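# Carry tube rack through self-closing door to desk

## Task

Move the tube rack from the counter, through the door that swings shut by itself, onto the desk. At the end the rack must stand upright with each tube seated all the way down in a hole, and the door must be closed. The rack and tubes must never touch the floor, and no robot may fall or be left leaning. Either robot or both may be used; at the end, release the rack and back the robots away.

## Robot and tools

ROBOTS. Two identical Hello Robot Stretch 4 units, r1 and r2. Each has an omni-wheel base, a lift on a mast, one arm that telescopes forward, a three-joint wrist and a two-finger gripper, plus four cameras: <name>_head_camera, <name>_head_left_camera, <name>_head_right_camera and <name>_wrist_camera (for example r1_wrist_camera). A robot is about 1.6 m tall and its base rim lies within 0.23 m of its base origin. A loose object may occasionally get nudged by something external.

FRAMES. Each robot uses its own base frame: origin on the floor under the base centre, x forward, y left, z up. hand_pose, a point between the open fingertips, is given in this frame and may be somewhat off. The odometry frame is the base frame as it was at the start. Because every robot reports in its own frames, only images, lidar_m and wrist_depth_mm reveal where the two robots are relative to each other.

execute_actions. Arguments: actions (a list holding one action, or empty to just read state and images) and cameras (list of camera names, or "all"; omitted or null means all, [] means none; an unknown name rejects the call). An action maps each robot name to its orders:
- base: exactly one relative move from where the base last measured itself: {"translate_m": d} straight, forward positive, -2 to 2 m; {"strafe_m": d} sideways, left positive, -2 to 2 m; {"rotate_rad": d} in place, counter-clockwise positive, -3.2 to 3.2.
- joints: absolute targets by name: lift_m 0 to 1.2; arm_m 0 to 0.55; wrist_yaw_rad -1.134 to 4.276 (0 ahead, positive left, 3.14 folded; above 3.4 the arm may block it); wrist_pitch_rad -1.117 to 4.259 (0 level, 1.57 pointing down); wrist_roll_rad -1.117 to 4.259 (positive is clockwise seen from behind); gripper_m -0.038 to 0.141, the empty fingertip gap in metres (below 0 the tips squeeze each other). Out-of-range joint targets are clipped and reported; any other bad value or unknown key rejects the whole call.
- pace: "slow", "default", "fast" or "max" (base up to 0.1/0.3/0.4/0.6 m/s, 1/2/3/4 rad/s; slower when the lift is above 0.2, down to 0.3 m/s and 1 rad/s at 1.2).
- contact_limits: {"arm_m": v}, 0 (gentlest) to 0.75, default 0.5; the arm stops when pushing harder.
- end_of_arm: "enable_torque" alone, to revive wrist or gripper motors that shut off.
All motions in one action start together; one action runs at most 15 s. Omitted parts may keep pushing toward earlier targets. If a result reports a stop, later calls in the same reply are skipped. Example: {"r1": {"base": {"translate_m": 0.3}, "joints": {"gripper_m": 0.05}, "pace": "fast"}}. To unfold the wrist at the start, send lift_m 0.4 with wrist_yaw_rad 0.

wait: seconds, 0 to 10; commands nothing and returns state and images. zoom_image: camera plus region [x0, y0, x1, y1] in pixels from the top-left of that camera's latest full image, at most 504x504. finished_scene: scene, the current scene's number; ends it for good, so only call once the goal holds steadily.

RESULTS. base_status and joint_status: "done" (for the base, the wheels turned the full amount even if slipping); "off_target" (rested short, may still push); "contact_stop_at_<key>" (hit something; that part goes slack, a lift may sink, a base may roll); "limit_stop_at_<name>"; "limit_stop_at_tilt" (lean over 6 degrees, lift/arm/wheels slack until it rights); "limit_stop_at_own_body" (self-collision, often with pitch below -0.2 and roll below -0.4 or above 4; move away from the body); "torque_fault" (wrist/gripper motor limp until enable_torque). on_its_own lists uncommanded things; "held at" is a held target, not a position. Joint tolerances for done: lift and arm ±0.004, yaw and roll ±0.02, pitch ±0.05, gripper ±0.004. lidar_m: 12 distances in metres in 30-degree sectors counter-clockwise from straight ahead (4th left, 7th behind, 10th right); "-" means nothing seen or closer than 0.25 m; sees from ~0.15 m up, misses glass, thin legs, much behind; sees the other robot. wrist_depth_mm: a 7x7 grid of depths from top left, 100 to 2000 mm. base_odometry counts wheel turns only; if turned_by_wheels and turned_by_imu differ by over ~0.1 rad, something was hit or slipped. base_tilt is in degrees, forward/right positive, with a fixed offset up to ~1.5. motor_effort is percent of maximum, peak in brackets, noisy; an out-of-range resting effort hints at a load or a push; a heavy load in a level gripper shifts wrist_pitch_rad effort.

GRIPPING. Command gripper_m below the object's width; lower values squeeze harder and pull the object toward the wrist. The reading and "done" do not confirm a grasp; a firm grip shows as a clear gripper_m effort change. Fingertips stuck on a surface: raise the lift.

CAUTIONS. Never let the robots press together; once bases touch, any further drive is a hard press, and no state line reports contact. Equal commands can differ by about 3 cm per metre between robots, which strains a jointly carried load and can tip a robot. Over 1 kg in the gripper with arm_m above 0.2 risks tipping when driving or turning, worse at fast paces; steady pushes with a high gripper or high contact limit also risk it. A level gripper holding over ~2 kg can fault the wrist. Avoid drops, slams and hard shoves, keep the rack and tubes off the floor, let the door close, then release and retreat.

CAMERAS. Calibration lines give K in pixels of image_wh and T_world_to_cam mapping the carrying robot's base frame to the camera (OpenCV conventions); head cameras are pinhole+radial 420x560, side heads fisheye 420x672, wrists 616x392. Expect small errors, larger for the wrist camera at full arm reach.

Each tool is called by a JSON object that holds its "op" and its "data", one argument or row to a line.

## Session

{"op": "execute_actions", "data": {
  "actions": []
}}

Scene clock: 0.00 s.
r1.base_odometry: x=+0.000 y=+0.000 heading=+0.000 (m, m, rad; r1's odometry frame)
r1.turned_by_wheels: +0.000 (rad since the last result)
r1.turned_by_imu: +0.000 (rad since the last result)
r1.base_tilt: forward=-0.6 right=-0.6 (deg)
r1.lidar_m: 0.72 0.76 1.12 1.81 1.94 2.44 1.16 1.02 0.73 0.67 0.72 0.82
r1.base_status: not commanded
r1.joint_positions: lift_m=+0.230 arm_m=+0.001 wrist_yaw_rad=+3.122 wrist_pitch_rad=+0.015 wrist_roll_rad=+0.010 gripper_m=+0.057
r1.joint_status: not commanded
r1.motor_effort: lift_m=+18 arm_m=+0 wrist_yaw_rad=-1 wrist_pitch_rad=-5 wrist_roll_rad=+1 gripper_m=-3 wheel_0=+0 wheel_1=+0 wheel_2=+0 (%)
r1.hand_pose: x=-0.1149 y=+0.0930 z=+0.4041 quat_wxyz=(+0.010, -0.007, +0.005, +1.000) (m; r1's base frame)
r1.wrist_depth_mm: - 137 - - - - - / - 118 163 - - - - / - 121 164 - - - - / 138 138 298 1537 - - - / 1098 1708 - 1397 - - - / 1138 1397 191 1336 193 1366 1430 / 866 904 960 107 960 917 960
r2.base_odometry: x=+0.000 y=+0.000 heading=+0.000 (m, m, rad; r2's odometry frame)
r2.turned_by_wheels: +0.000 (rad since the last result)
r2.turned_by_imu: +0.000 (rad since the last result)
r2.base_tilt: forward=-0.5 right=+0.2 (deg)
r2.lidar_m: 0.86 0.82 0.85 1.18 1.18 2.23 1.85 1.78 1.37 0.98 0.94 1.00
r2.base_status: not commanded
r2.joint_positions: lift_m=+0.251 arm_m=+0.002 wrist_yaw_rad=+3.131 wrist_pitch_rad=+0.014 wrist_roll_rad=-0.018 gripper_m=+0.057
r2.joint_status: not commanded
r2.motor_effort: lift_m=+19 arm_m=-1 wrist_yaw_rad=+0 wrist_pitch_rad=-6 wrist_roll_rad=-2 gripper_m=-2 wheel_0=+0 wheel_1=+0 wheel_2=+0 (%)
r2.hand_pose: x=-0.1144 y=+0.0905 z=+0.4254 quat_wxyz=(+0.005, -0.007, -0.009, +1.000) (m; r2's base frame)
r2.wrist_depth_mm: - 140 1921 - - - 1921 / - 115 151 - - - 1983 / - 122 163 - - - 1921 / 143 142 1863 - - - 1983 / 231 1708 1921 - - - 1921 / 228 1464 202 1430 216 1308 1281 / 229 960 1060 - 1008 904 946
pictures: r1_head_camera, r1_head_left_camera, r1_head_right_camera, r1_wrist_camera, r2_head_camera, r2_head_left_camera, r2_head_right_camera, r2_wrist_camera
Images, in order (width x height): r1_head_camera 420x560, r1_head_left_camera 420x672, r1_head_right_camera 420x672, r1_wrist_camera 616x392, r2_head_camera 420x560, r2_head_left_camera 420x672, r2_head_right_camera 420x672, r2_wrist_camera 616x392.

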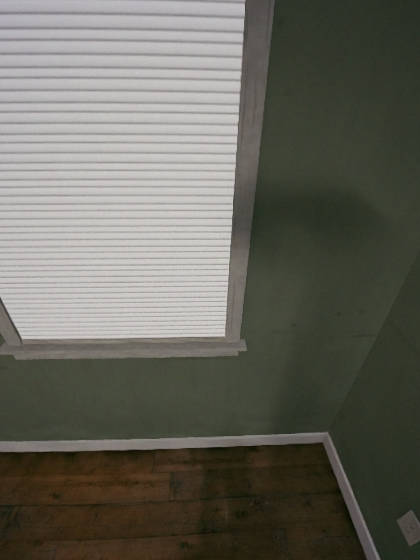

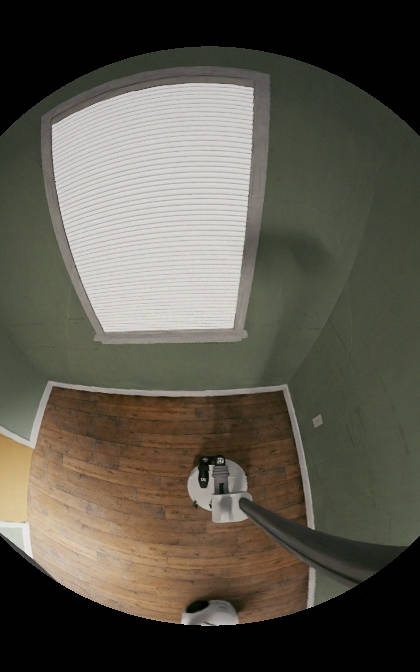

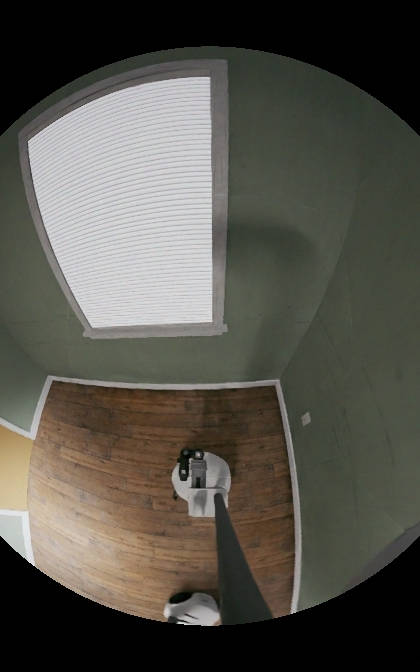

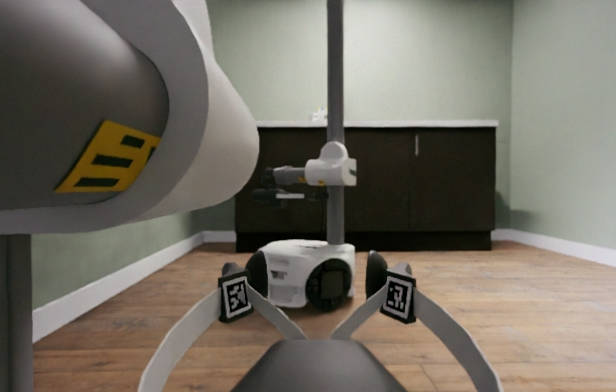

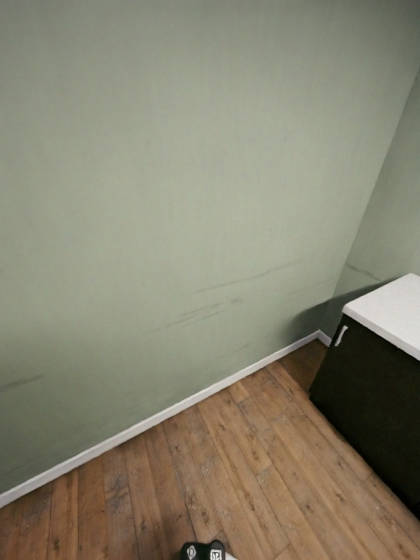

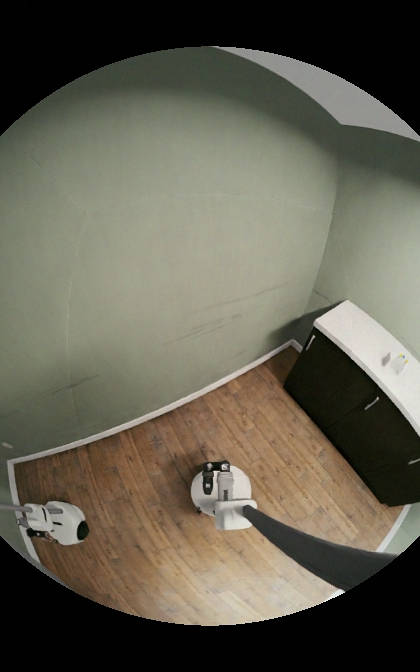

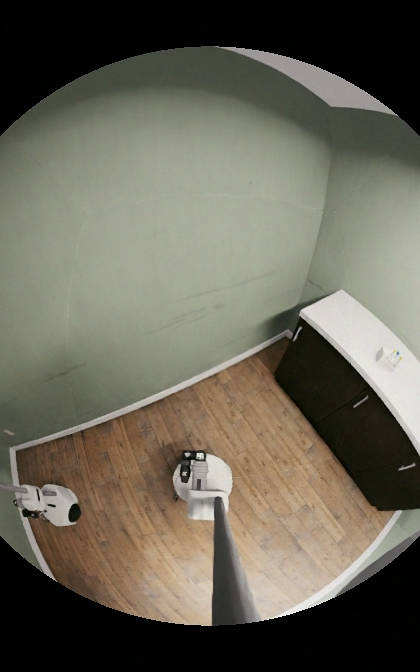

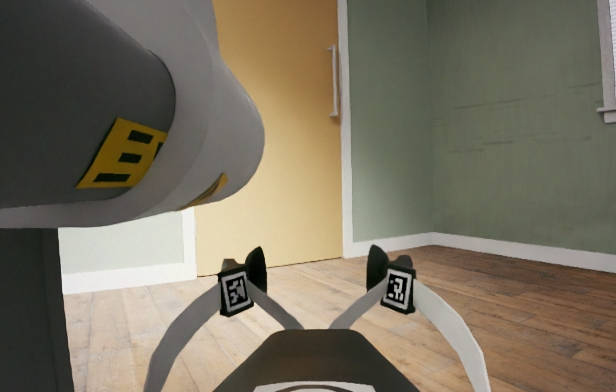

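{"op": "execute_actions", "data": {
  "actions": [
    {"r1":{"base":{"rotate_rad":1.6},"joints":{"lift_m":0.8}},"r2":{"base":{"rotate_rad":-1.15},"joints":{"lift_m":0.85,"wrist_yaw_rad":0,"gripper_m":0.14}}}
  ],
  "cameras": ["r1_head_camera","r2_head_camera","r2_wrist_camera"]
}}

Scene clock: 10.60 s.
r1.base_odometry: x=+0.000 y=+0.000 heading=+1.600 (m, m, rad; r1's odometry frame)
r1.turned_by_wheels: +1.600 (rad since the last result)
r1.turned_by_imu: +1.633 (rad since the last result)
r1.base_tilt: forward=-0.6 right=-0.5 (deg)
r1.lidar_m: 1.83 1.95 2.39 1.17 0.97 0.72 0.68 0.72 0.81 0.74 0.78 1.16
r1.base_status: done
r1.joint_positions: lift_m=+0.800 arm_m=+0.001 wrist_yaw_rad=+3.122 wrist_pitch_rad=+0.015 wrist_roll_rad=+0.010 gripper_m=+0.057
r1.joint_status: all done
r1.motor_effort: lift_m=+21(22) arm_m=-1(1) wrist_yaw_rad=+2(1) wrist_pitch_rad=-5(6) wrist_roll_rad=+1(1) gripper_m=-3(6) wheel_0=-1(5) wheel_1=-1(4) wheel_2=-1(10) (%)
r1.hand_pose: x=-0.1149 y=+0.0930 z=+0.9738 quat_wxyz=(+0.010, -0.007, +0.005, +1.000) (m; r1's base frame)
r1.wrist_depth_mm: - 137 820 809 809 820 831 / - 118 163 831 831 809 820 / - 121 164 831 820 831 820 / 139 139 298 820 831 831 831 / 842 842 842 842 831 831 831 / 854 842 191 854 193 831 842 / 842 854 854 106 842 842 831
r2.base_odometry: x=+0.000 y=+0.000 heading=-1.149 (m, m, rad; r2's odometry frame)
r2.turned_by_wheels: -1.149 (rad since the last result)
r2.turned_by_imu: -1.163 (rad since the last result)
r2.base_tilt: forward=-0.5 right=+0.2 (deg)
r2.lidar_m: 0.93 0.96 0.90 0.82 0.85 1.08 1.19 2.20 1.91 1.78 1.51 1.01
r2.base_status: done
r2.joint_positions: lift_m=+0.850 arm_m=+0.002 wrist_yaw_rad=+0.000 wrist_pitch_rad=+0.014 wrist_roll_rad=-0.018 gripper_m=+0.140
r2.joint_status: all done
r2.motor_effort: lift_m=+22(21) arm_m=-2(1) wrist_yaw_rad=-2(6) wrist_pitch_rad=-8(8) wrist_roll_rad=-2(2) gripper_m=-2(3) wheel_0=+5(7) wheel_1=+3(8) wheel_2=+4(8) (%)
r2.hand_pose: x=+0.4616 y=-0.0874 z=+1.0239 quat_wxyz=(+1.000, -0.009, +0.007, +0.000) (m; r2's base frame)
r2.wrist_depth_mm: 1281 1281 1308 1336 1366 1397 1397 / 1281 1308 1308 1336 1336 1397 1430 / 1281 1308 1336 1308 1397 1366 1430 / 1281 1308 1366 1366 1366 1397 1464 / 1308 917 904 891 866 820 798 / 723 741 750 741 778 798 820 / 723 732 750 - 788 798 809
pictures: r1_head_camera, r2_head_camera, r2_wrist_camera
camera_calibration (this result's frames):
r2_wrist_camera: T_world_to_cam=[[0.0438307, -0.999028, -0.00469488, -0.0923256], [-0.0575127, 0.00216839, -0.998342, 1.09652], [0.997382, 0.044028, -0.0573618, -0.171728], [0, 0, 0, 1]] pos_world=[0.238389, -0.0870527, 1.08442]
Images, in order (width x height): r1_head_camera 420x560, r2_head_camera 420x560, r2_wrist_camera 616x392.

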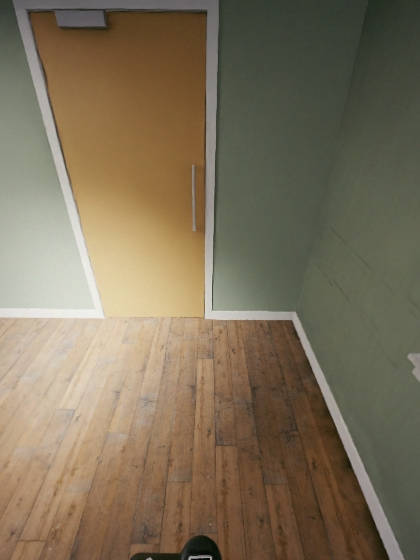

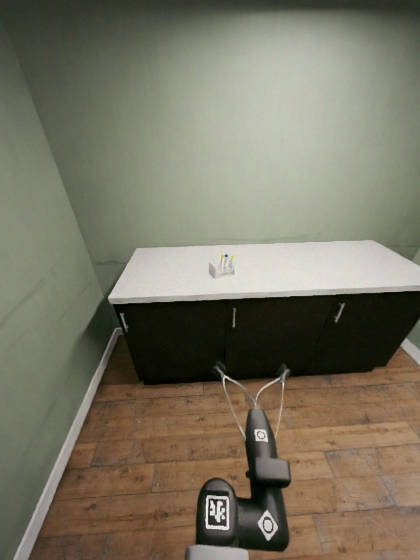

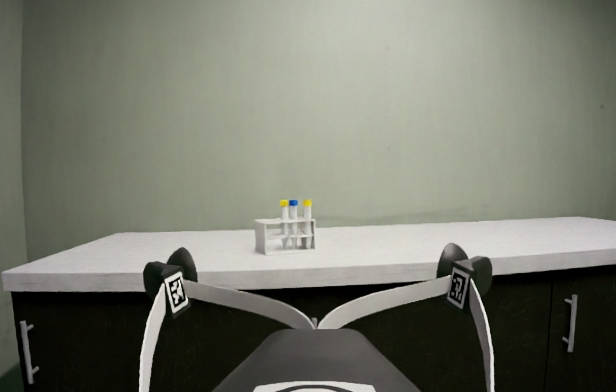

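{"op": "execute_actions", "data": {
  "actions": [
    {"r1":{"base":{"translate_m":1.1},"joints":{"wrist_yaw_rad":0,"gripper_m":0.1}},"r2":{"base":{"translate_m":0.55},"joints":{"lift_m":1.0,"wrist_pitch_rad":0.5}}}
  ],
  "cameras": []
}}

{"op": "execute_actions", "data": {
  "actions": [
    {"r1":{"base":{"strafe_m":0.13}},"r2":{"base":{"strafe_m":0.2},"joints":{"wrist_yaw_rad":-0.3}}}
  ],
  "cameras": ["r1_head_camera","r1_wrist_camera","r2_head_camera","r2_wrist_camera"]
}}

Scene clock: 38.90 s.
r1.base_odometry: x=-0.032 y=+1.100 heading=+1.600 (m, m, rad; r1's odometry frame)
r1.turned_by_wheels: +0.000 (rad since the last result)
r1.turned_by_imu: +0.000 (rad since the last result)
r1.base_tilt: forward=-0.6 right=-0.6 (deg)
r1.lidar_m: 0.73 0.82 1.13 2.27 1.90 1.87 1.79 1.12 0.85 0.80 0.83 0.82
r1.base_status: done
r1.joint_positions: lift_m=+0.800 arm_m=+0.001 wrist_yaw_rad=+0.000 wrist_pitch_rad=+0.015 wrist_roll_rad=+0.010 gripper_m=+0.100
r1.joint_status: all done
r1.motor_effort: lift_m=+20(21) arm_m=+0(0) wrist_yaw_rad=+0(7) wrist_pitch_rad=-6(6) wrist_roll_rad=+0(0) gripper_m=-2(4) wheel_0=-1(4) wheel_1=-1(3) wheel_2=+2(14) (%)
r1.hand_pose: x=+0.4602 y=-0.0874 z=+0.9738 quat_wxyz=(+1.000, +0.005, +0.007, +0.000) (m; r1's base frame)
r1.wrist_depth_mm: 574 569 559 559 554 554 544 / 574 574 569 564 564 564 559 / 574 574 574 564 564 559 559 / 580 580 569 559 564 559 559 / 585 574 574 574 564 564 564 / 591 585 195 559 574 569 564 / 585 591 585 106 569 569 569
r2.base_odometry: x=+0.225 y=-0.502 heading=-1.149 (m, m, rad; r2's odometry frame)
r2.turned_by_wheels: +0.000 (rad since the last result)
r2.turned_by_imu: -0.002 (rad since the last result)
r2.base_tilt: forward=-0.6 right=+0.3 (deg)
r2.lidar_m: 0.39 0.40 0.51 0.88 0.89 1.13 2.54 1.93 1.87 1.72 0.66 0.45
r2.base_status: done
r2.joint_positions: lift_m=+1.000 arm_m=+0.002 wrist_yaw_rad=+0.000 wrist_pitch_rad=+0.502 wrist_roll_rad=-0.018 gripper_m=+0.140
r2.joint_status: all done
r2.motor_effort: lift_m=+21(25) arm_m=-1(1) wrist_yaw_rad=+0(2) wrist_pitch_rad=-6(6) wrist_roll_rad=-2(2) gripper_m=+1(1) wheel_0=+4(8) wheel_1=+2(7) wheel_2=+0(13) (%)
r2.hand_pose: x=+0.4261 y=-0.0874 z=+1.0392 quat_wxyz=(+0.969, -0.009, +0.248, +0.002) (m; r2's base frame)
r2.wrist_depth_mm: 683 691 715 723 732 750 768 / 723 741 768 778 809 809 831 / 768 778 778 768 759 741 732 / 597 591 427 521 564 554 549 / 462 459 418 433 449 442 436 / 379 366 355 379 351 349 355 / 327 320 330 - 324 312 314
pictures: none
No camera images: the call's "cameras" was empty. Leave "cameras" out to get every camera's image.

Scene clock: 40.83 s.
r1.base_odometry: x=-0.162 y=+1.096 heading=+1.600 (m, m, rad; r1's odometry frame)
r1.turned_by_wheels: +0.000 (rad since the last result)
r1.turned_by_imu: +0.001 (rad since the last result)
r1.base_tilt: forward=-0.6 right=-0.7 (deg)
r1.lidar_m: 0.71 0.82 1.13 2.14 1.89 1.85 1.79 1.32 0.98 0.93 0.99 0.80
r1.base_status: done
r1.joint_positions: lift_m=+0.800 arm_m=+0.001 wrist_yaw_rad=+0.000 wrist_pitch_rad=+0.015 wrist_roll_rad=+0.010 gripper_m=+0.100
r1.joint_status: not commanded
r1.motor_effort: lift_m=+19(20) arm_m=+0(1) wrist_yaw_rad=+0(0) wrist_pitch_rad=-6(4) wrist_roll_rad=+0(0) gripper_m=+0(5) wheel_0=+2(7) wheel_1=+0(7) wheel_2=+1(2) (%)
r1.hand_pose: x=+0.4602 y=-0.0874 z=+0.9738 quat_wxyz=(+1.000, +0.005, +0.007, +0.000) (m; r1's base frame)
r1.wrist_depth_mm: 574 569 569 569 559 554 549 / 591 580 574 564 559 559 554 / 580 574 580 580 554 559 554 / 585 574 574 574 564 564 559 / 585 585 580 574 559 569 564 / 591 580 196 580 564 564 574 / 591 591 591 106 580 569 569
r2.base_odometry: x=+0.408 y=-0.420 heading=-1.149 (m, m, rad; r2's odometry frame)
r2.turned_by_wheels: +0.000 (rad since the last result)
r2.turned_by_imu: +0.000 (rad since the last result)
r2.base_tilt: forward=-0.5 right=+0.4 (deg)
r2.lidar_m: 0.36 0.38 0.50 0.68 0.69 0.90 1.97 1.92 2.10 1.92 0.63 0.42
r2.base_status: done
r2.joint_positions: lift_m=+1.000 arm_m=+0.002 wrist_yaw_rad=-0.300 wrist_pitch_rad=+0.502 wrist_roll_rad=-0.018 gripper_m=+0.140
r2.joint_status: all done
r2.motor_effort: lift_m=+21(21) arm_m=-1(1) wrist_yaw_rad=-2(8) wrist_pitch_rad=-7(7) wrist_roll_rad=-2(2) gripper_m=-1(1) wheel_0=-1(13) wheel_1=-1(12) wheel_2=+0(0) (%)
r2.hand_pose: x=+0.3889 y=-0.1582 z=+1.0392 quat_wxyz=(+0.958, +0.028, +0.247, -0.142) (m; r2's base frame)
r2.wrist_depth_mm: 627 676 732 809 866 946 1078 / 654 707 778 866 931 1025 1118 / 699 732 778 759 750 741 741 / 591 585 574 445 559 554 544 / 462 462 452 436 445 439 436 / 379 366 355 377 355 377 525 / 327 324 332 - 357 488 634
pictures: r1_head_camera, r1_wrist_camera, r2_head_camera, r2_wrist_camera
camera_calibration (this result's frames):
r1_wrist_camera: T_world_to_cam=[[0.0213226, -0.999675, 0.0140063, -0.107201], [-0.031587, -0.0146761, -0.999393, 1.03532], [0.999274, 0.0208673, -0.0318896, -0.203244], [0, 0, 0, 1]] pos_world=[0.238085, -0.0877304, 1.02971]
r2_wrist_camera: T_world_to_cam=[[-0.260448, -0.965175, -0.024582, -0.0155064], [-0.495021, 0.155352, -0.85488, 1.15311], [0.828928, -0.210483, -0.518243, 0.408976], [0, 0, 0, 1]] pos_world=[0.227763, -0.108021, 1.19734]
Images, in order (width x height): r1_head_camera 420x560, r1_wrist_camera 616x392, r2_head_camera 420x560, r2_wrist_camera 616x392.

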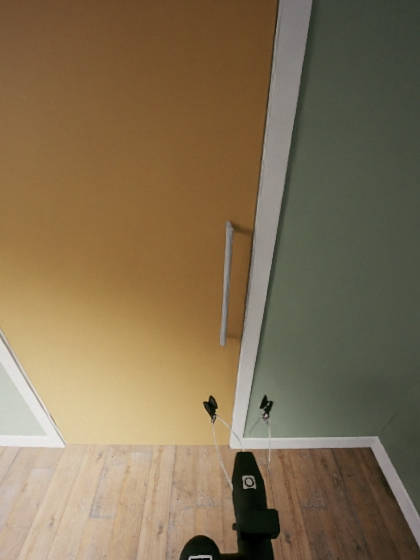

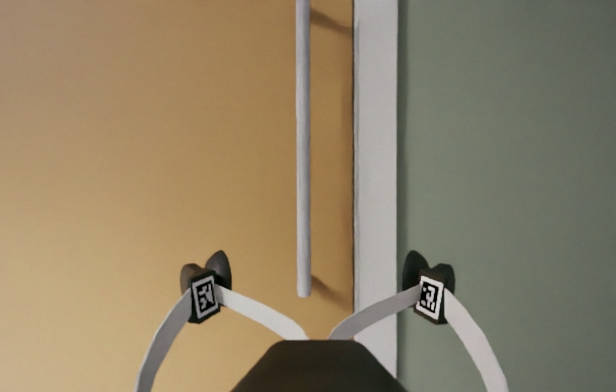

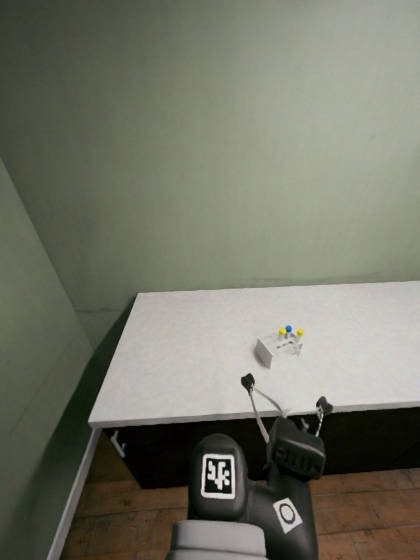

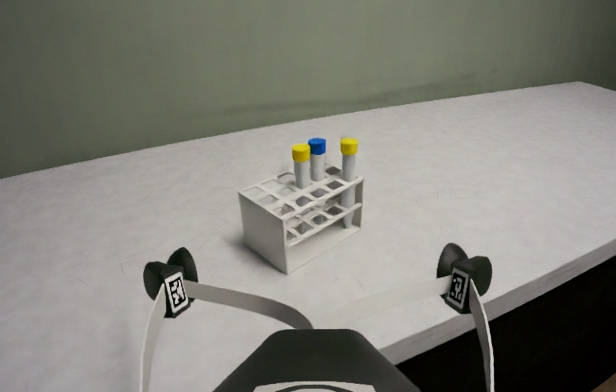

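{"op": "execute_actions", "data": {
  "actions": [
    {"r1":{"base":{"strafe_m":0.02},"joints":{"arm_m":0.27,"gripper_m":0.08}},"r2":{"base":{"translate_m":-0.25},"joints":{"wrist_yaw_rad":0,"wrist_pitch_rad":0.0,"wrist_roll_rad":0,"lift_m":0.85}}}
  ],
  "cameras": ["r1_wrist_camera"]
}}

{"op": "execute_actions", "data": {
  "actions": [
    {"r2":{"base":{"rotate_rad":0.45},"joints":{"lift_m":0.79}}}
  ],
  "cameras": []
}}

{"op": "execute_actions", "data": {
  "actions": [
    {"r2":{"base":{"strafe_m":-0.46}}}
  ],
  "cameras": ["r1_head_camera","r2_head_camera","r2_wrist_camera"]
}}

Scene clock: 53.60 s.
r1.base_odometry: x=-0.182 y=+1.095 heading=+1.600 (m, m, rad; r1's odometry frame)
r1.turned_by_wheels: +0.000 (rad since the last result)
r1.turned_by_imu: +0.002 (rad since the last result)
r1.base_tilt: forward=-0.6 right=-0.6 (deg)
r1.lidar_m: 0.72 0.83 1.14 2.12 1.68 1.88 1.78 1.33 0.99 0.95 1.01 0.79
r1.base_status: done
r1.joint_positions: lift_m=+0.800 arm_m=+0.269 wrist_yaw_rad=+0.000 wrist_pitch_rad=+0.015 wrist_roll_rad=+0.010 gripper_m=+0.080
r1.joint_status: all done
r1.motor_effort: lift_m=+20(20) arm_m=+7(5) wrist_yaw_rad=+1(1) wrist_pitch_rad=-5(5) wrist_roll_rad=+0(0) gripper_m=-4(5) wheel_0=+0(7) wheel_1=-1(4) wheel_2=+1(4) (%)
r1.hand_pose: x=+0.7282 y=-0.0874 z=+0.9739 quat_wxyz=(+1.000, +0.005, +0.007, +0.000) (m; r1's base frame)
r1.wrist_depth_mm: 307 303 301 298 297 282 291 / 307 304 304 301 301 283 296 / 307 306 304 300 300 285 297 / 312 309 306 304 304 287 297 / 312 312 307 306 304 289 300 / 314 310 197 304 213 290 301 / 315 312 312 106 306 290 301
r2.base_odometry: x=+0.305 y=-0.192 heading=-1.149 (m, m, rad; r2's odometry frame)
r2.turned_by_wheels: +0.000 (rad since the last result)
r2.turned_by_imu: +0.000 (rad since the last result)
r2.base_tilt: forward=-0.6 right=+0.1 (deg)
r2.lidar_m: 0.61 0.64 0.70 0.65 0.68 0.85 1.89 1.71 1.72 1.95 1.01 0.68
r2.base_status: done
r2.joint_positions: lift_m=+0.850 arm_m=+0.002 wrist_yaw_rad=+0.000 wrist_pitch_rad=+0.003 wrist_roll_rad=+0.000 gripper_m=+0.140
r2.joint_status: all done
r2.motor_effort: lift_m=+15(23) arm_m=-1(2) wrist_yaw_rad=+0(0) wrist_pitch_rad=-8(14) wrist_roll_rad=+0(0) gripper_m=-1(0) wheel_0=-4(8) wheel_1=-1(6) wheel_2=+1(11) (%)
r2.hand_pose: x=+0.4616 y=-0.0874 z=+1.0278 quat_wxyz=(+1.000, +0.000, +0.001, +0.000) (m; r2's base frame)
r2.wrist_depth_mm: 960 991 991 1008 1025 1042 1098 / 976 1008 1008 1025 1025 1060 1098 / 976 991 1008 1042 1042 1060 1078 / 976 1008 1008 1042 1078 1078 1098 / 976 991 1025 976 609 831 788 / 535 496 449 517 433 439 462 / 399 404 415 - 433 462 469
pictures: r1_wrist_camera
camera_calibration (this result's frames):
r1_wrist_camera: T_world_to_cam=[[0.0213397, -0.999674, 0.0140082, -0.112924], [-0.0315025, -0.0146767, -0.999396, 1.04375], [0.999276, 0.0208855, -0.0318054, -0.471088], [0, 0, 0, 1]] pos_world=[0.506037, -0.0877292, 1.02972]
Images, in order (width x height): r1_wrist_camera 616x392.

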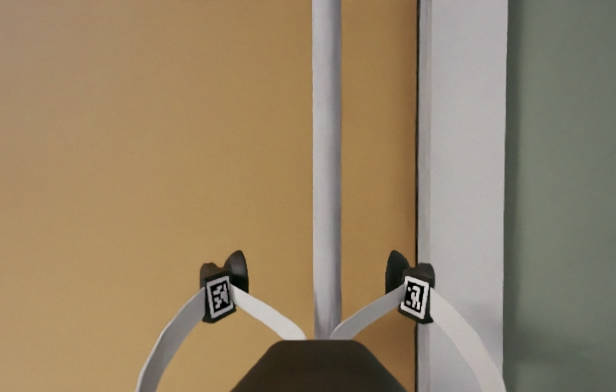

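Scene clock: 54.83 s.
r1.base_odometry: x=-0.182 y=+1.095 heading=+1.600 (m, m, rad; r1's odometry frame)
r1.turned_by_wheels: +0.000 (rad since the last result)
r1.turned_by_imu: +0.000 (rad since the last result)
r1.base_tilt: forward=-0.6 right=-0.5 (deg)
r1.lidar_m: 0.72 0.81 1.16 2.13 1.68 1.86 1.79 1.36 0.99 0.96 1.00 0.80
r1.base_status: not commanded
r1.joint_positions: lift_m=+0.800 arm_m=+0.269 wrist_yaw_rad=+0.000 wrist_pitch_rad=+0.015 wrist_roll_rad=+0.010 gripper_m=+0.080
r1.joint_status: not commanded
r1.motor_effort: lift_m=+20(20) arm_m=+7(6) wrist_yaw_rad=+1(1) wrist_pitch_rad=-6(6) wrist_roll_rad=+0(0) gripper_m=-1(3) wheel_0=+0(0) wheel_1=-1(1) wheel_2=+1(1) (%)
r1.hand_pose: x=+0.7282 y=-0.0874 z=+0.9739 quat_wxyz=(+1.000, +0.005, +0.007, +0.000) (m; r1's base frame)
r1.wrist_depth_mm: 306 303 301 300 298 283 294 / 306 307 303 300 298 282 296 / 309 307 306 301 301 283 296 / 310 307 307 304 301 289 300 / 312 310 307 304 303 289 298 / 315 310 196 307 213 290 301 / 315 312 310 107 307 290 301
r2.base_odometry: x=+0.305 y=-0.192 heading=-0.700 (m, m, rad; r2's odometry frame)
r2.turned_by_wheels: +0.449 (rad since the last result)
r2.turned_by_imu: +0.455 (rad since the last result)
r2.base_tilt: forward=-0.6 right=+0.3 (deg)
r2.lidar_m: 0.62 0.73 0.64 0.66 0.82 1.58 1.72 1.71 1.95 1.13 0.69 0.62
r2.base_status: done
r2.joint_positions: lift_m=+0.790 arm_m=+0.002 wrist_yaw_rad=+0.000 wrist_pitch_rad=+0.003 wrist_roll_rad=+0.000 gripper_m=+0.140
r2.joint_status: all done
r2.motor_effort: lift_m=+15(18) arm_m=-1(1) wrist_yaw_rad=-2(1) wrist_pitch_rad=-9(8) wrist_roll_rad=-1(2) gripper_m=-1(0) wheel_0=-5(8) wheel_1=-1(7) wheel_2=-1(10) (%)
r2.hand_pose: x=+0.4617 y=-0.0874 z=+0.9678 quat_wxyz=(+1.000, +0.000, +0.001, +0.000) (m; r2's base frame)
r2.wrist_depth_mm: 668 842 1138 1060 960 878 831 / 654 831 1138 1078 976 904 831 / 661 831 1118 1078 976 904 854 / 661 842 1138 1098 991 904 854 / 661 809 1118 640 597 544 525 / 654 759 459 415 382 343 334 / 654 788 976 - 402 373 351
pictures: none
No camera images: the call's "cameras" was empty. Leave "cameras" out to get every camera's image.

Scene clock: 57.70 s.
r1.base_odometry: x=-0.182 y=+1.095 heading=+1.600 (m, m, rad; r1's odometry frame)
r1.turned_by_wheels: +0.000 (rad since the last result)
r1.turned_by_imu: +0.001 (rad since the last result)
r1.base_tilt: forward=-0.6 right=-0.6 (deg)
r1.lidar_m: 0.71 0.82 1.16 2.11 1.59 1.87 1.79 1.35 1.00 0.94 1.01 0.79
r1.base_status: not commanded
r1.joint_positions: lift_m=+0.800 arm_m=+0.269 wrist_yaw_rad=+0.000 wrist_pitch_rad=+0.015 wrist_roll_rad=+0.010 gripper_m=+0.080
r1.joint_status: not commanded
r1.motor_effort: lift_m=+20(19) arm_m=+7(7) wrist_yaw_rad=-1(1) wrist_pitch_rad=-6(6) wrist_roll_rad=+0(0) gripper_m=-2(0) wheel_0=+0(0) wheel_1=-1(1) wheel_2=+0(1) (%)
r1.hand_pose: x=+0.7282 y=-0.0874 z=+0.9739 quat_wxyz=(+1.000, +0.005, +0.007, +0.000) (m; r1's base frame)
r1.wrist_depth_mm: 306 303 301 298 298 285 293 / 307 306 303 303 298 285 296 / 309 306 307 303 300 285 297 / 310 307 307 304 304 287 298 / 312 312 306 304 304 289 300 / 314 312 197 306 212 290 303 / 315 314 314 106 307 293 303
r2.base_odometry: x=+0.009 y=-0.544 heading=-0.700 (m, m, rad; r2's odometry frame)
r2.turned_by_wheels: +0.000 (rad since the last result)
r2.turned_by_imu: -0.001 (rad since the last result)
r2.base_tilt: forward=-0.6 right=+0.3 (deg)
r2.lidar_m: 0.45 0.60 1.08 1.09 1.33 2.58 1.61 1.70 1.52 0.86 0.54 0.47
r2.base_status: done
r2.joint_positions: lift_m=+0.790 arm_m=+0.002 wrist_yaw_rad=+0.000 wrist_pitch_rad=+0.003 wrist_roll_rad=+0.000 gripper_m=+0.140
r2.joint_status: not commanded
r2.motor_effort: lift_m=+15(15) arm_m=-1(1) wrist_yaw_rad=-1(1) wrist_pitch_rad=-8(8) wrist_roll_rad=-1(0) gripper_m=+1(1) wheel_0=+2(13) wheel_1=-1(9) wheel_2=+0(2) (%)
r2.hand_pose: x=+0.4617 y=-0.0874 z=+0.9678 quat_wxyz=(+1.000, +0.000, +0.001, +0.000) (m; r2's base frame)
r2.wrist_depth_mm: 1098 1098 976 891 820 750 707 / 1098 1098 991 904 831 759 715 / 1060 1138 991 904 831 768 715 / 1078 1118 991 891 820 778 732 / 699 683 661 449 521 544 521 / 359 322 296 340 285 282 300 / 382 319 283 - 239 220 -
pictures: r1_head_camera, r2_head_camera, r2_wrist_camera
camera_calibration (this result's frames):
r2_wrist_camera: T_world_to_cam=[[0.0436523, -0.998806, -0.0219218, -0.0758695], [-0.0460464, 0.0199079, -0.998741, 1.03713], [0.997985, 0.0446068, -0.0451224, -0.18703], [0, 0, 0, 1]] pos_world=[0.237721, -0.0880832, 1.02572]
Images, in order (width x height): r1_head_camera 420x560, r2_head_camera 420x560, r2_wrist_camera 616x392.

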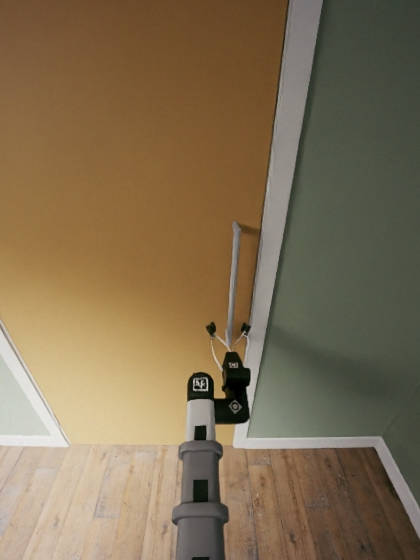

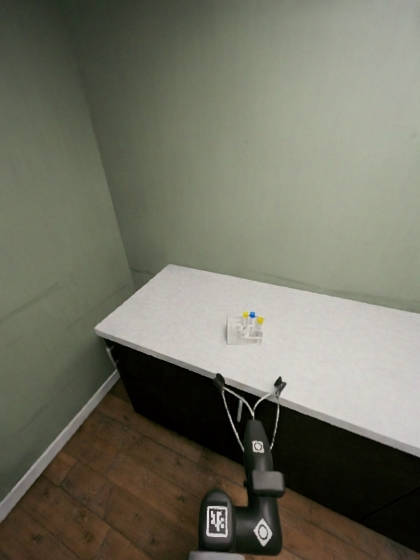

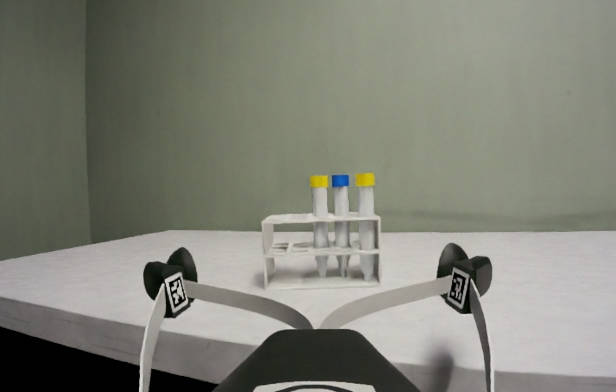

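{"op": "execute_actions", "data": {
  "actions": [
    {"r1":{"joints":{"arm_m":0.3,"gripper_m":0.06}},"r2":{"joints":{"arm_m":0.15,"lift_m":0.775,"gripper_m":0.141}}}
  ],
  "cameras": []
}}

{"op": "execute_actions", "data": {
  "actions": [
    {"r1":{"joints":{"gripper_m":-0.03}}}
  ],
  "cameras": ["r1_wrist_camera"]
}}

{"op": "execute_actions", "data": {
  "actions": [
    {"r1":{"base":{"translate_m":-0.2},"pace":"slow"}}
  ],
  "cameras": ["r1_head_camera","r1_wrist_camera","r2_wrist_camera"]
}}

Scene clock: 64.17 s.
r1.base_odometry: x=-0.182 y=+1.095 heading=+1.600 (m, m, rad; r1's odometry frame)
r1.turned_by_wheels: +0.000 (rad since the last result)
r1.turned_by_imu: +0.001 (rad since the last result)
r1.base_tilt: forward=-0.6 right=-0.6 (deg)
r1.lidar_m: 0.73 0.81 1.17 2.13 1.60 1.86 1.80 1.35 0.99 0.95 1.01 0.81
r1.base_status: not commanded
r1.joint_positions: lift_m=+0.800 arm_m=+0.299 wrist_yaw_rad=+0.000 wrist_pitch_rad=+0.015 wrist_roll_rad=+0.010 gripper_m=+0.060
r1.joint_status: all done
r1.motor_effort: lift_m=+20(20) arm_m=+7(6) wrist_yaw_rad=+0(0) wrist_pitch_rad=-6(6) wrist_roll_rad=+0(0) gripper_m=-3(5) wheel_0=+0(0) wheel_1=-1(1) wheel_2=+1(1) (%)
r1.hand_pose: x=+0.7582 y=-0.0874 z=+0.9739 quat_wxyz=(+1.000, +0.005, +0.007, +0.000) (m; r1's base frame)
r1.wrist_depth_mm: 276 273 272 271 267 252 266 / 277 273 273 271 271 255 265 / 279 277 276 273 272 256 267 / 279 278 274 274 273 258 267 / 282 279 277 277 274 257 270 / 282 282 193 215 200 258 271 / 283 281 281 107 277 259 272
r2.base_odometry: x=+0.009 y=-0.544 heading=-0.700 (m, m, rad; r2's odometry frame)
r2.turned_by_wheels: +0.000 (rad since the last result)
r2.turned_by_imu: +0.000 (rad since the last result)
r2.base_tilt: forward=-0.6 right=+0.2 (deg)
r2.lidar_m: 0.49 0.58 1.09 1.08 1.32 2.60 1.62 1.70 1.51 0.87 0.52 0.46
r2.base_status: not commanded
r2.joint_positions: lift_m=+0.775 arm_m=+0.149 wrist_yaw_rad=+0.000 wrist_pitch_rad=+0.002 wrist_roll_rad=+0.000 gripper_m=+0.141
r2.joint_status: all done
r2.motor_effort: lift_m=+15(16) arm_m=+5(13) wrist_yaw_rad=-2(1) wrist_pitch_rad=-8(8) wrist_roll_rad=-1(0) gripper_m=-1(1) wheel_0=+2(3) wheel_1=-1(1) wheel_2=+0(0) (%)
r2.hand_pose: x=+0.6085 y=-0.0874 z=+0.9528 quat_wxyz=(+1.000, +0.000, +0.001, +0.000) (m; r2's base frame)
r2.wrist_depth_mm: 1008 917 809 750 691 634 591 / 991 931 820 759 691 634 591 / 1008 931 842 759 683 634 603 / 1008 917 831 750 332 634 597 / 597 591 421 296 289 466 452 / 301 277 253 286 246 235 262 / 213 202 217 - 206 189 -
pictures: none
No camera images: the call's "cameras" was empty. Leave "cameras" out to get every camera's image.

Scene clock: 65.77 s.
r1.base_odometry: x=-0.182 y=+1.096 heading=+1.599 (m, m, rad; r1's odometry frame)
r1.turned_by_wheels: -0.001 (rad since the last result)
r1.turned_by_imu: +0.000 (rad since the last result)
r1.base_tilt: forward=-0.6 right=-0.6 (deg)
r1.lidar_m: 0.70 0.81 1.17 2.13 1.60 1.85 1.79 1.33 0.96 0.95 1.02 0.80
r1.base_status: not commanded
r1.joint_positions: lift_m=+0.800 arm_m=+0.300 wrist_yaw_rad=+0.000 wrist_pitch_rad=+0.015 wrist_roll_rad=+0.010 gripper_m=-0.029
r1.joint_status: all done
r1.motor_effort: lift_m=+20(19) arm_m=+0(7) wrist_yaw_rad=+1(17) wrist_pitch_rad=-6(6) wrist_roll_rad=+1(0) gripper_m=-26(28) wheel_0=-8(8) wheel_1=-4(4) wheel_2=+2(3) (%)
r1.hand_pose: x=+0.7593 y=-0.0874 z=+0.9737 quat_wxyz=(+1.000, +0.005, +0.008, +0.000) (m; r1's base frame)
r1.wrist_depth_mm: 272 268 268 266 266 253 264 / 273 271 270 268 267 254 265 / 273 272 272 268 268 255 266 / 276 276 273 271 270 256 267 / 278 276 274 210 271 257 270 / 279 278 180 205 180 259 268 / 282 278 277 106 273 260 271
r2.base_odometry: x=+0.009 y=-0.544 heading=-0.700 (m, m, rad; r2's odometry frame)
r2.turned_by_wheels: +0.000 (rad since the last result)
r2.turned_by_imu: +0.000 (rad since the last result)
r2.base_tilt: forward=-0.6 right=+0.3 (deg)
r2.lidar_m: 0.49 0.57 1.08 1.10 1.31 2.57 1.63 1.71 1.52 0.86 0.51 0.47
r2.base_status: not commanded
r2.joint_positions: lift_m=+0.775 arm_m=+0.149 wrist_yaw_rad=+0.000 wrist_pitch_rad=+0.002 wrist_roll_rad=+0.000 gripper_m=+0.141
r2.joint_status: not commanded
r2.motor_effort: lift_m=+15(15) arm_m=+5(5) wrist_yaw_rad=-1(1) wrist_pitch_rad=-7(7) wrist_roll_rad=+0(1) gripper_m=+1(0) wheel_0=+2(2) wheel_1=-1(1) wheel_2=+0(0) (%)
r2.hand_pose: x=+0.6085 y=-0.0874 z=+0.9528 quat_wxyz=(+1.000, +0.000, +0.001, +0.000) (m; r2's base frame)
r2.wrist_depth_mm: 1008 917 820 741 683 634 597 / 1008 917 820 750 691 634 591 / 1008 917 831 768 683 640 597 / 1008 946 842 750 334 647 609 / 597 585 421 293 289 462 452 / 300 276 253 285 245 235 260 / 213 202 217 - 206 189 -
pictures: r1_wrist_camera
camera_calibration (this result's frames):
r1_wrist_camera: T_world_to_cam=[[0.0211615, -0.999678, 0.0139978, -0.113495], [-0.0319538, -0.0146701, -0.999382, 1.04493], [0.999265, 0.0207011, -0.0322539, -0.501786], [0, 0, 0, 1]] pos_world=[0.537209, -0.0877415, 1.02969]
Images, in order (width x height): r1_wrist_camera 616x392.

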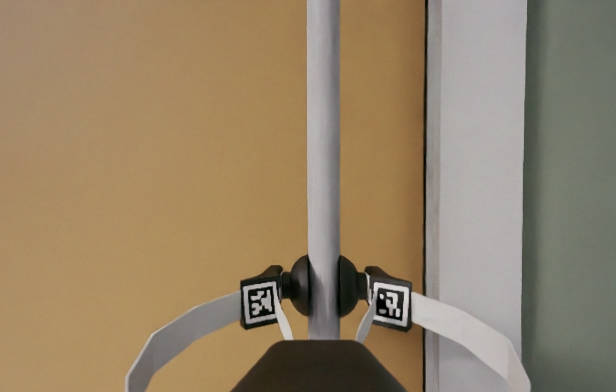

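Scene clock: 69.03 s.
r1.base_odometry: x=-0.176 y=+0.896 heading=+1.599 (m, m, rad; r1's odometry frame)
r1.turned_by_wheels: +0.000 (rad since the last result)
r1.turned_by_imu: +0.002 (rad since the last result)
r1.base_tilt: forward=-0.6 right=-0.6 (deg)
r1.lidar_m: 0.83 0.98 1.43 1.54 1.53 1.64 1.58 1.33 0.97 0.95 0.98 1.01
r1.base_status: done
r1.joint_positions: lift_m=+0.800 arm_m=+0.300 wrist_yaw_rad=+0.000 wrist_pitch_rad=+0.015 wrist_roll_rad=+0.010 gripper_m=-0.029
r1.joint_status: not commanded
r1.motor_effort: lift_m=+20(20) arm_m=-1(1) wrist_yaw_rad=+1(46) wrist_pitch_rad=-6(6) wrist_roll_rad=+1(0) gripper_m=-20(31) wheel_0=+0(12) wheel_1=+0(9) wheel_2=+1(19) (%)
r1.hand_pose: x=+0.7595 y=-0.0874 z=+0.9739 quat_wxyz=(+1.000, +0.005, +0.007, +0.000) (m; r1's base frame)
r1.wrist_depth_mm: 430 418 402 392 445 459 455 / 436 421 407 394 455 466 459 / 433 424 404 394 455 466 462 / 436 421 413 399 452 466 462 / 439 427 413 397 462 469 462 / 439 430 181 200 180 469 466 / 445 430 415 106 462 473 473
r2.base_odometry: x=+0.009 y=-0.544 heading=-0.700 (m, m, rad; r2's odometry frame)
r2.turned_by_wheels: +0.000 (rad since the last result)
r2.turned_by_imu: +0.000 (rad since the last result)
r2.base_tilt: forward=-0.6 right=+0.2 (deg)
r2.lidar_m: 0.49 0.58 1.09 1.11 1.34 2.60 1.55 1.69 1.52 0.84 0.53 0.45
r2.base_status: not commanded
r2.joint_positions: lift_m=+0.775 arm_m=+0.149 wrist_yaw_rad=+0.000 wrist_pitch_rad=+0.002 wrist_roll_rad=+0.000 gripper_m=+0.141
r2.joint_status: not commanded
r2.motor_effort: lift_m=+15(15) arm_m=+5(5) wrist_yaw_rad=-3(2) wrist_pitch_rad=-8(7) wrist_roll_rad=-1(1) gripper_m=+0(0) wheel_0=+2(2) wheel_1=-1(1) wheel_2=+0(0) (%)
r2.hand_pose: x=+0.6085 y=-0.0874 z=+0.9528 quat_wxyz=(+1.000, +0.000, +0.001, +0.000) (m; r2's base frame)
r2.wrist_depth_mm: 991 904 820 750 683 634 591 / 1008 931 831 759 683 634 597 / 991 917 842 750 691 640 609 / 991 946 842 741 332 647 603 / 591 591 421 293 287 469 452 / 303 274 253 285 246 235 262 / 213 201 217 - 206 189 -
pictures: r1_head_camera, r1_wrist_camera, r2_wrist_camera
camera_calibration (this result's frames):
r1_wrist_camera: T_world_to_cam=[[0.0213413, -0.999674, 0.0140089, -0.113594], [-0.0314647, -0.0146767, -0.999397, 1.04472], [0.999277, 0.0208877, -0.0317676, -0.502441], [0, 0, 0, 1]] pos_world=[0.537373, -0.0877291, 1.02972]
r2_wrist_camera: T_world_to_cam=[[0.043732, -0.998802, -0.0219772, -0.0825809], [-0.0457871, 0.0199714, -0.998752, 1.02886], [0.997994, 0.0446836, -0.0448589, -0.334515], [0, 0, 0, 1]] pos_world=[0.384563, -0.0880823, 1.01075]
Images, in order (width x height): r1_head_camera 420x560, r1_wrist_camera 616x392, r2_wrist_camera 616x392.

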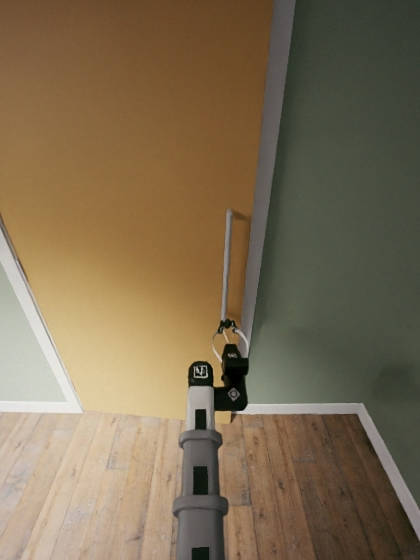

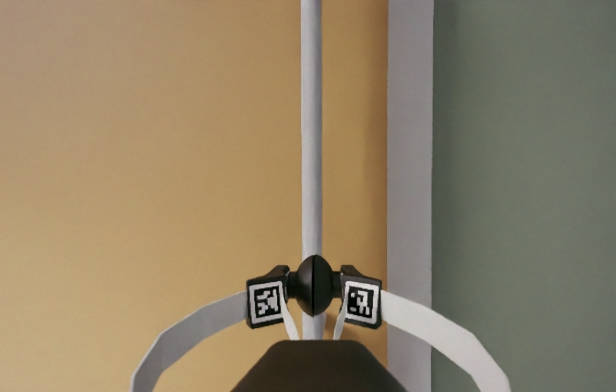

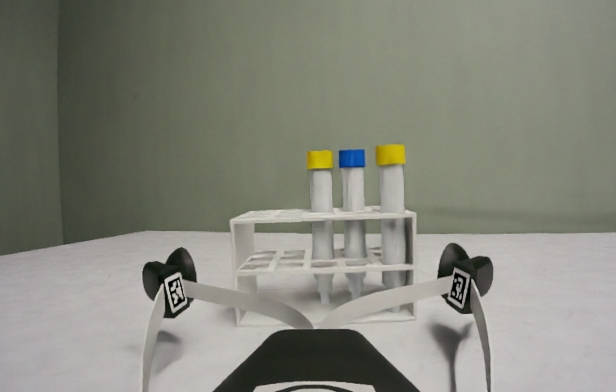

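{"op": "execute_actions", "data": {
  "actions": [
    {"r1":{"base":{"strafe_m":-0.085},"joints":{"wrist_yaw_rad":0.3,"gripper_m":0.06}},"r2":{"base":{"strafe_m":-0.008},"joints":{"lift_m":0.78}}}
  ],
  "cameras": []
}}

{"op": "execute_actions", "data": {
  "actions": [
    {"r1":{"base":{"translate_m":0.205},"pace":"slow"},"r2":{"joints":{"arm_m":0.23},"pace":"slow"}}
  ],
  "cameras": ["r2_head_camera","r1_wrist_camera","r2_wrist_camera"]
}}

Scene clock: 77.93 s.
r1.base_odometry: x=-0.091 y=+0.898 heading=+1.599 (m, m, rad; r1's odometry frame)
r1.turned_by_wheels: +0.000 (rad since the last result)
r1.turned_by_imu: +0.001 (rad since the last result)
r1.base_tilt: forward=-0.6 right=-0.6 (deg)
r1.lidar_m: 0.93 1.02 1.43 1.64 1.62 1.66 1.58 1.21 0.86 0.87 0.93 1.02
r1.base_status: done
r1.joint_positions: lift_m=+0.800 arm_m=+0.300 wrist_yaw_rad=+0.300 wrist_pitch_rad=+0.015 wrist_roll_rad=+0.010 gripper_m=+0.060
r1.joint_status: all done
r1.motor_effort: lift_m=+20(20) arm_m=-1(1) wrist_yaw_rad=+1(6) wrist_pitch_rad=-5(5) wrist_roll_rad=+0(1) gripper_m=-5(15) wheel_0=-1(9) wheel_1=+1(8) wheel_2=+0(1) (%)
r1.hand_pose: x=+0.7725 y=+0.0017 z=+0.9739 quat_wxyz=(+0.989, +0.004, +0.008, +0.149) (m; r1's base frame)
r1.wrist_depth_mm: 615 559 504 469 427 392 375 / 615 554 512 462 430 389 377 / 627 569 508 473 433 394 379 / 640 564 517 473 436 397 382 / 634 569 521 477 436 394 384 / 627 574 192 477 200 397 387 / 654 580 530 106 442 399 384
r2.base_odometry: x=+0.004 y=-0.550 heading=-0.700 (m, m, rad; r2's odometry frame)
r2.turned_by_wheels: +0.000 (rad since the last result)
r2.turned_by_imu: +0.000 (rad since the last result)
r2.base_tilt: forward=-0.6 right=+0.3 (deg)
r2.lidar_m: 0.47 0.59 1.08 1.11 1.36 2.58 1.66 1.69 1.51 0.86 0.53 0.47
r2.base_status: done
r2.joint_positions: lift_m=+0.780 arm_m=+0.149 wrist_yaw_rad=+0.000 wrist_pitch_rad=+0.002 wrist_roll_rad=+0.000 gripper_m=+0.141
r2.joint_status: all done
r2.motor_effort: lift_m=+22(22) arm_m=+5(5) wrist_yaw_rad=-1(1) wrist_pitch_rad=-8(7) wrist_roll_rad=-1(1) gripper_m=+2(3) wheel_0=+2(12) wheel_1=+0(6) wheel_2=+0(1) (%)
r2.hand_pose: x=+0.6085 y=-0.0874 z=+0.9573 quat_wxyz=(+1.000, +0.000, +0.001, +0.000) (m; r2's base frame)
r2.wrist_depth_mm: 991 904 820 741 683 627 591 / 1008 931 820 750 683 634 591 / 991 931 820 750 699 634 597 / 991 946 831 293 676 640 603 / 627 621 334 296 397 488 469 / 314 287 265 291 257 246 272 / 222 211 226 - 216 198 -
pictures: none
No camera images: the call's "cameras" was empty. Leave "cameras" out to get every camera's image.

Scene clock: 81.27 s.
r1.base_odometry: x=-0.097 y=+1.103 heading=+1.599 (m, m, rad; r1's odometry frame)
r1.turned_by_wheels: +0.000 (rad since the last result)
r1.turned_by_imu: +0.000 (rad since the last result)
r1.base_tilt: forward=-0.6 right=-0.6 (deg)
r1.lidar_m: 0.70 0.78 1.13 2.23 1.67 1.87 1.80 1.21 0.91 0.86 0.91 0.79
r1.base_status: done
r1.joint_positions: lift_m=+0.800 arm_m=+0.300 wrist_yaw_rad=+0.297 wrist_pitch_rad=+0.015 wrist_roll_rad=+0.010 gripper_m=+0.060
r1.joint_status: not commanded
r1.motor_effort: lift_m=+19(20) arm_m=-1(1) wrist_yaw_rad=+8(9) wrist_pitch_rad=-5(6) wrist_roll_rad=+0(0) gripper_m=-4(7) wheel_0=+0(5) wheel_1=+2(2) wheel_2=-6(7) (%)
r1.hand_pose: x=+0.7725 y=+0.0009 z=+0.9739 quat_wxyz=(+0.989, +0.004, +0.008, +0.148) (m; r1's base frame)
r1.wrist_depth_mm: 332 298 274 244 234 205 195 / 330 303 276 245 235 206 196 / 338 304 278 247 236 207 197 / 340 307 281 248 237 208 197 / 338 309 281 250 236 210 198 / 343 309 193 186 210 208 200 / 347 314 285 106 238 207 201
r2.base_odometry: x=+0.004 y=-0.550 heading=-0.700 (m, m, rad; r2's odometry frame)
r2.turned_by_wheels: +0.000 (rad since the last result)
r2.turned_by_imu: +0.025 (rad since the last result)
r2.base_tilt: forward=-0.6 right=+0.2 (deg)
r2.lidar_m: 0.49 0.60 1.08 1.10 1.36 2.62 1.72 1.66 1.51 0.83 0.53 0.48
r2.base_status: not commanded
r2.joint_positions: lift_m=+0.780 arm_m=+0.229 wrist_yaw_rad=-0.001 wrist_pitch_rad=+0.001 wrist_roll_rad=+0.000 gripper_m=+0.141
r2.joint_status: all done
r2.motor_effort: lift_m=+19(22) arm_m=+6(17) wrist_yaw_rad=+2(61) wrist_pitch_rad=-4(24) wrist_roll_rad=-1(5) gripper_m=+0(1) wheel_0=-2(6) wheel_1=+2(7) wheel_2=+1(9) (%)
r2.hand_pose: x=+0.6883 y=-0.0877 z=+0.9579 quat_wxyz=(+1.000, +0.000, +0.001, +0.000) (m; r2's base frame)
r2.wrist_depth_mm: 931 854 759 691 621 569 530 / 946 854 750 691 634 569 530 / 946 854 759 683 615 580 539 / 960 854 768 250 609 580 539 / 904 627 259 250 263 500 484 / 322 293 244 214 216 251 278 / 226 215 224 - 209 201 -
pictures: r1_wrist_camera, r2_head_camera, r2_wrist_camera
camera_calibration (this result's frames):
r1_wrist_camera: T_world_to_cam=[[0.31305, -0.949633, 0.0140085, -0.251008], [-0.0257883, -0.0232438, -0.999397, 1.04204], [0.949387, 0.3125, -0.0317659, -0.47894], [0, 0, 0, 1]] pos_world=[0.56015, -0.0644758, 1.02972]
r2_wrist_camera: T_world_to_cam=[[0.0428173, -0.99884, -0.0220092, -0.0855736], [-0.0445348, 0.0200994, -0.998806, 1.03678], [0.99809, 0.0437463, -0.0436226, -0.415233], [0, 0, 0, 1]] pos_world=[0.464277, -0.088148, 1.01554]
Images, in order (width x height): r1_wrist_camera 616x392, r2_head_camera 420x560, r2_wrist_camera 616x392.

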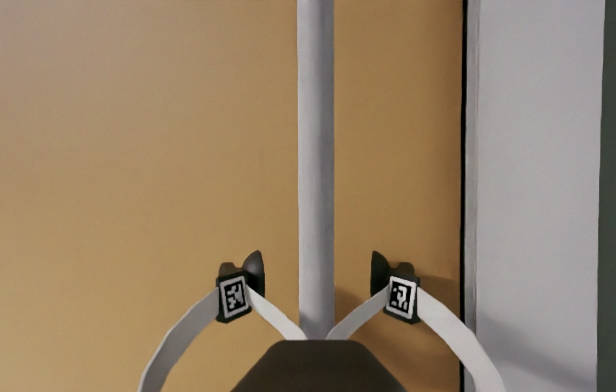

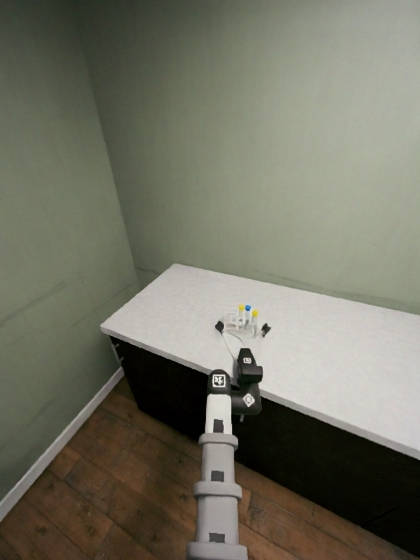

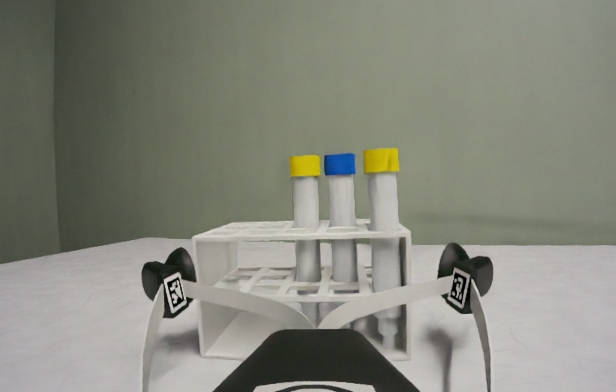

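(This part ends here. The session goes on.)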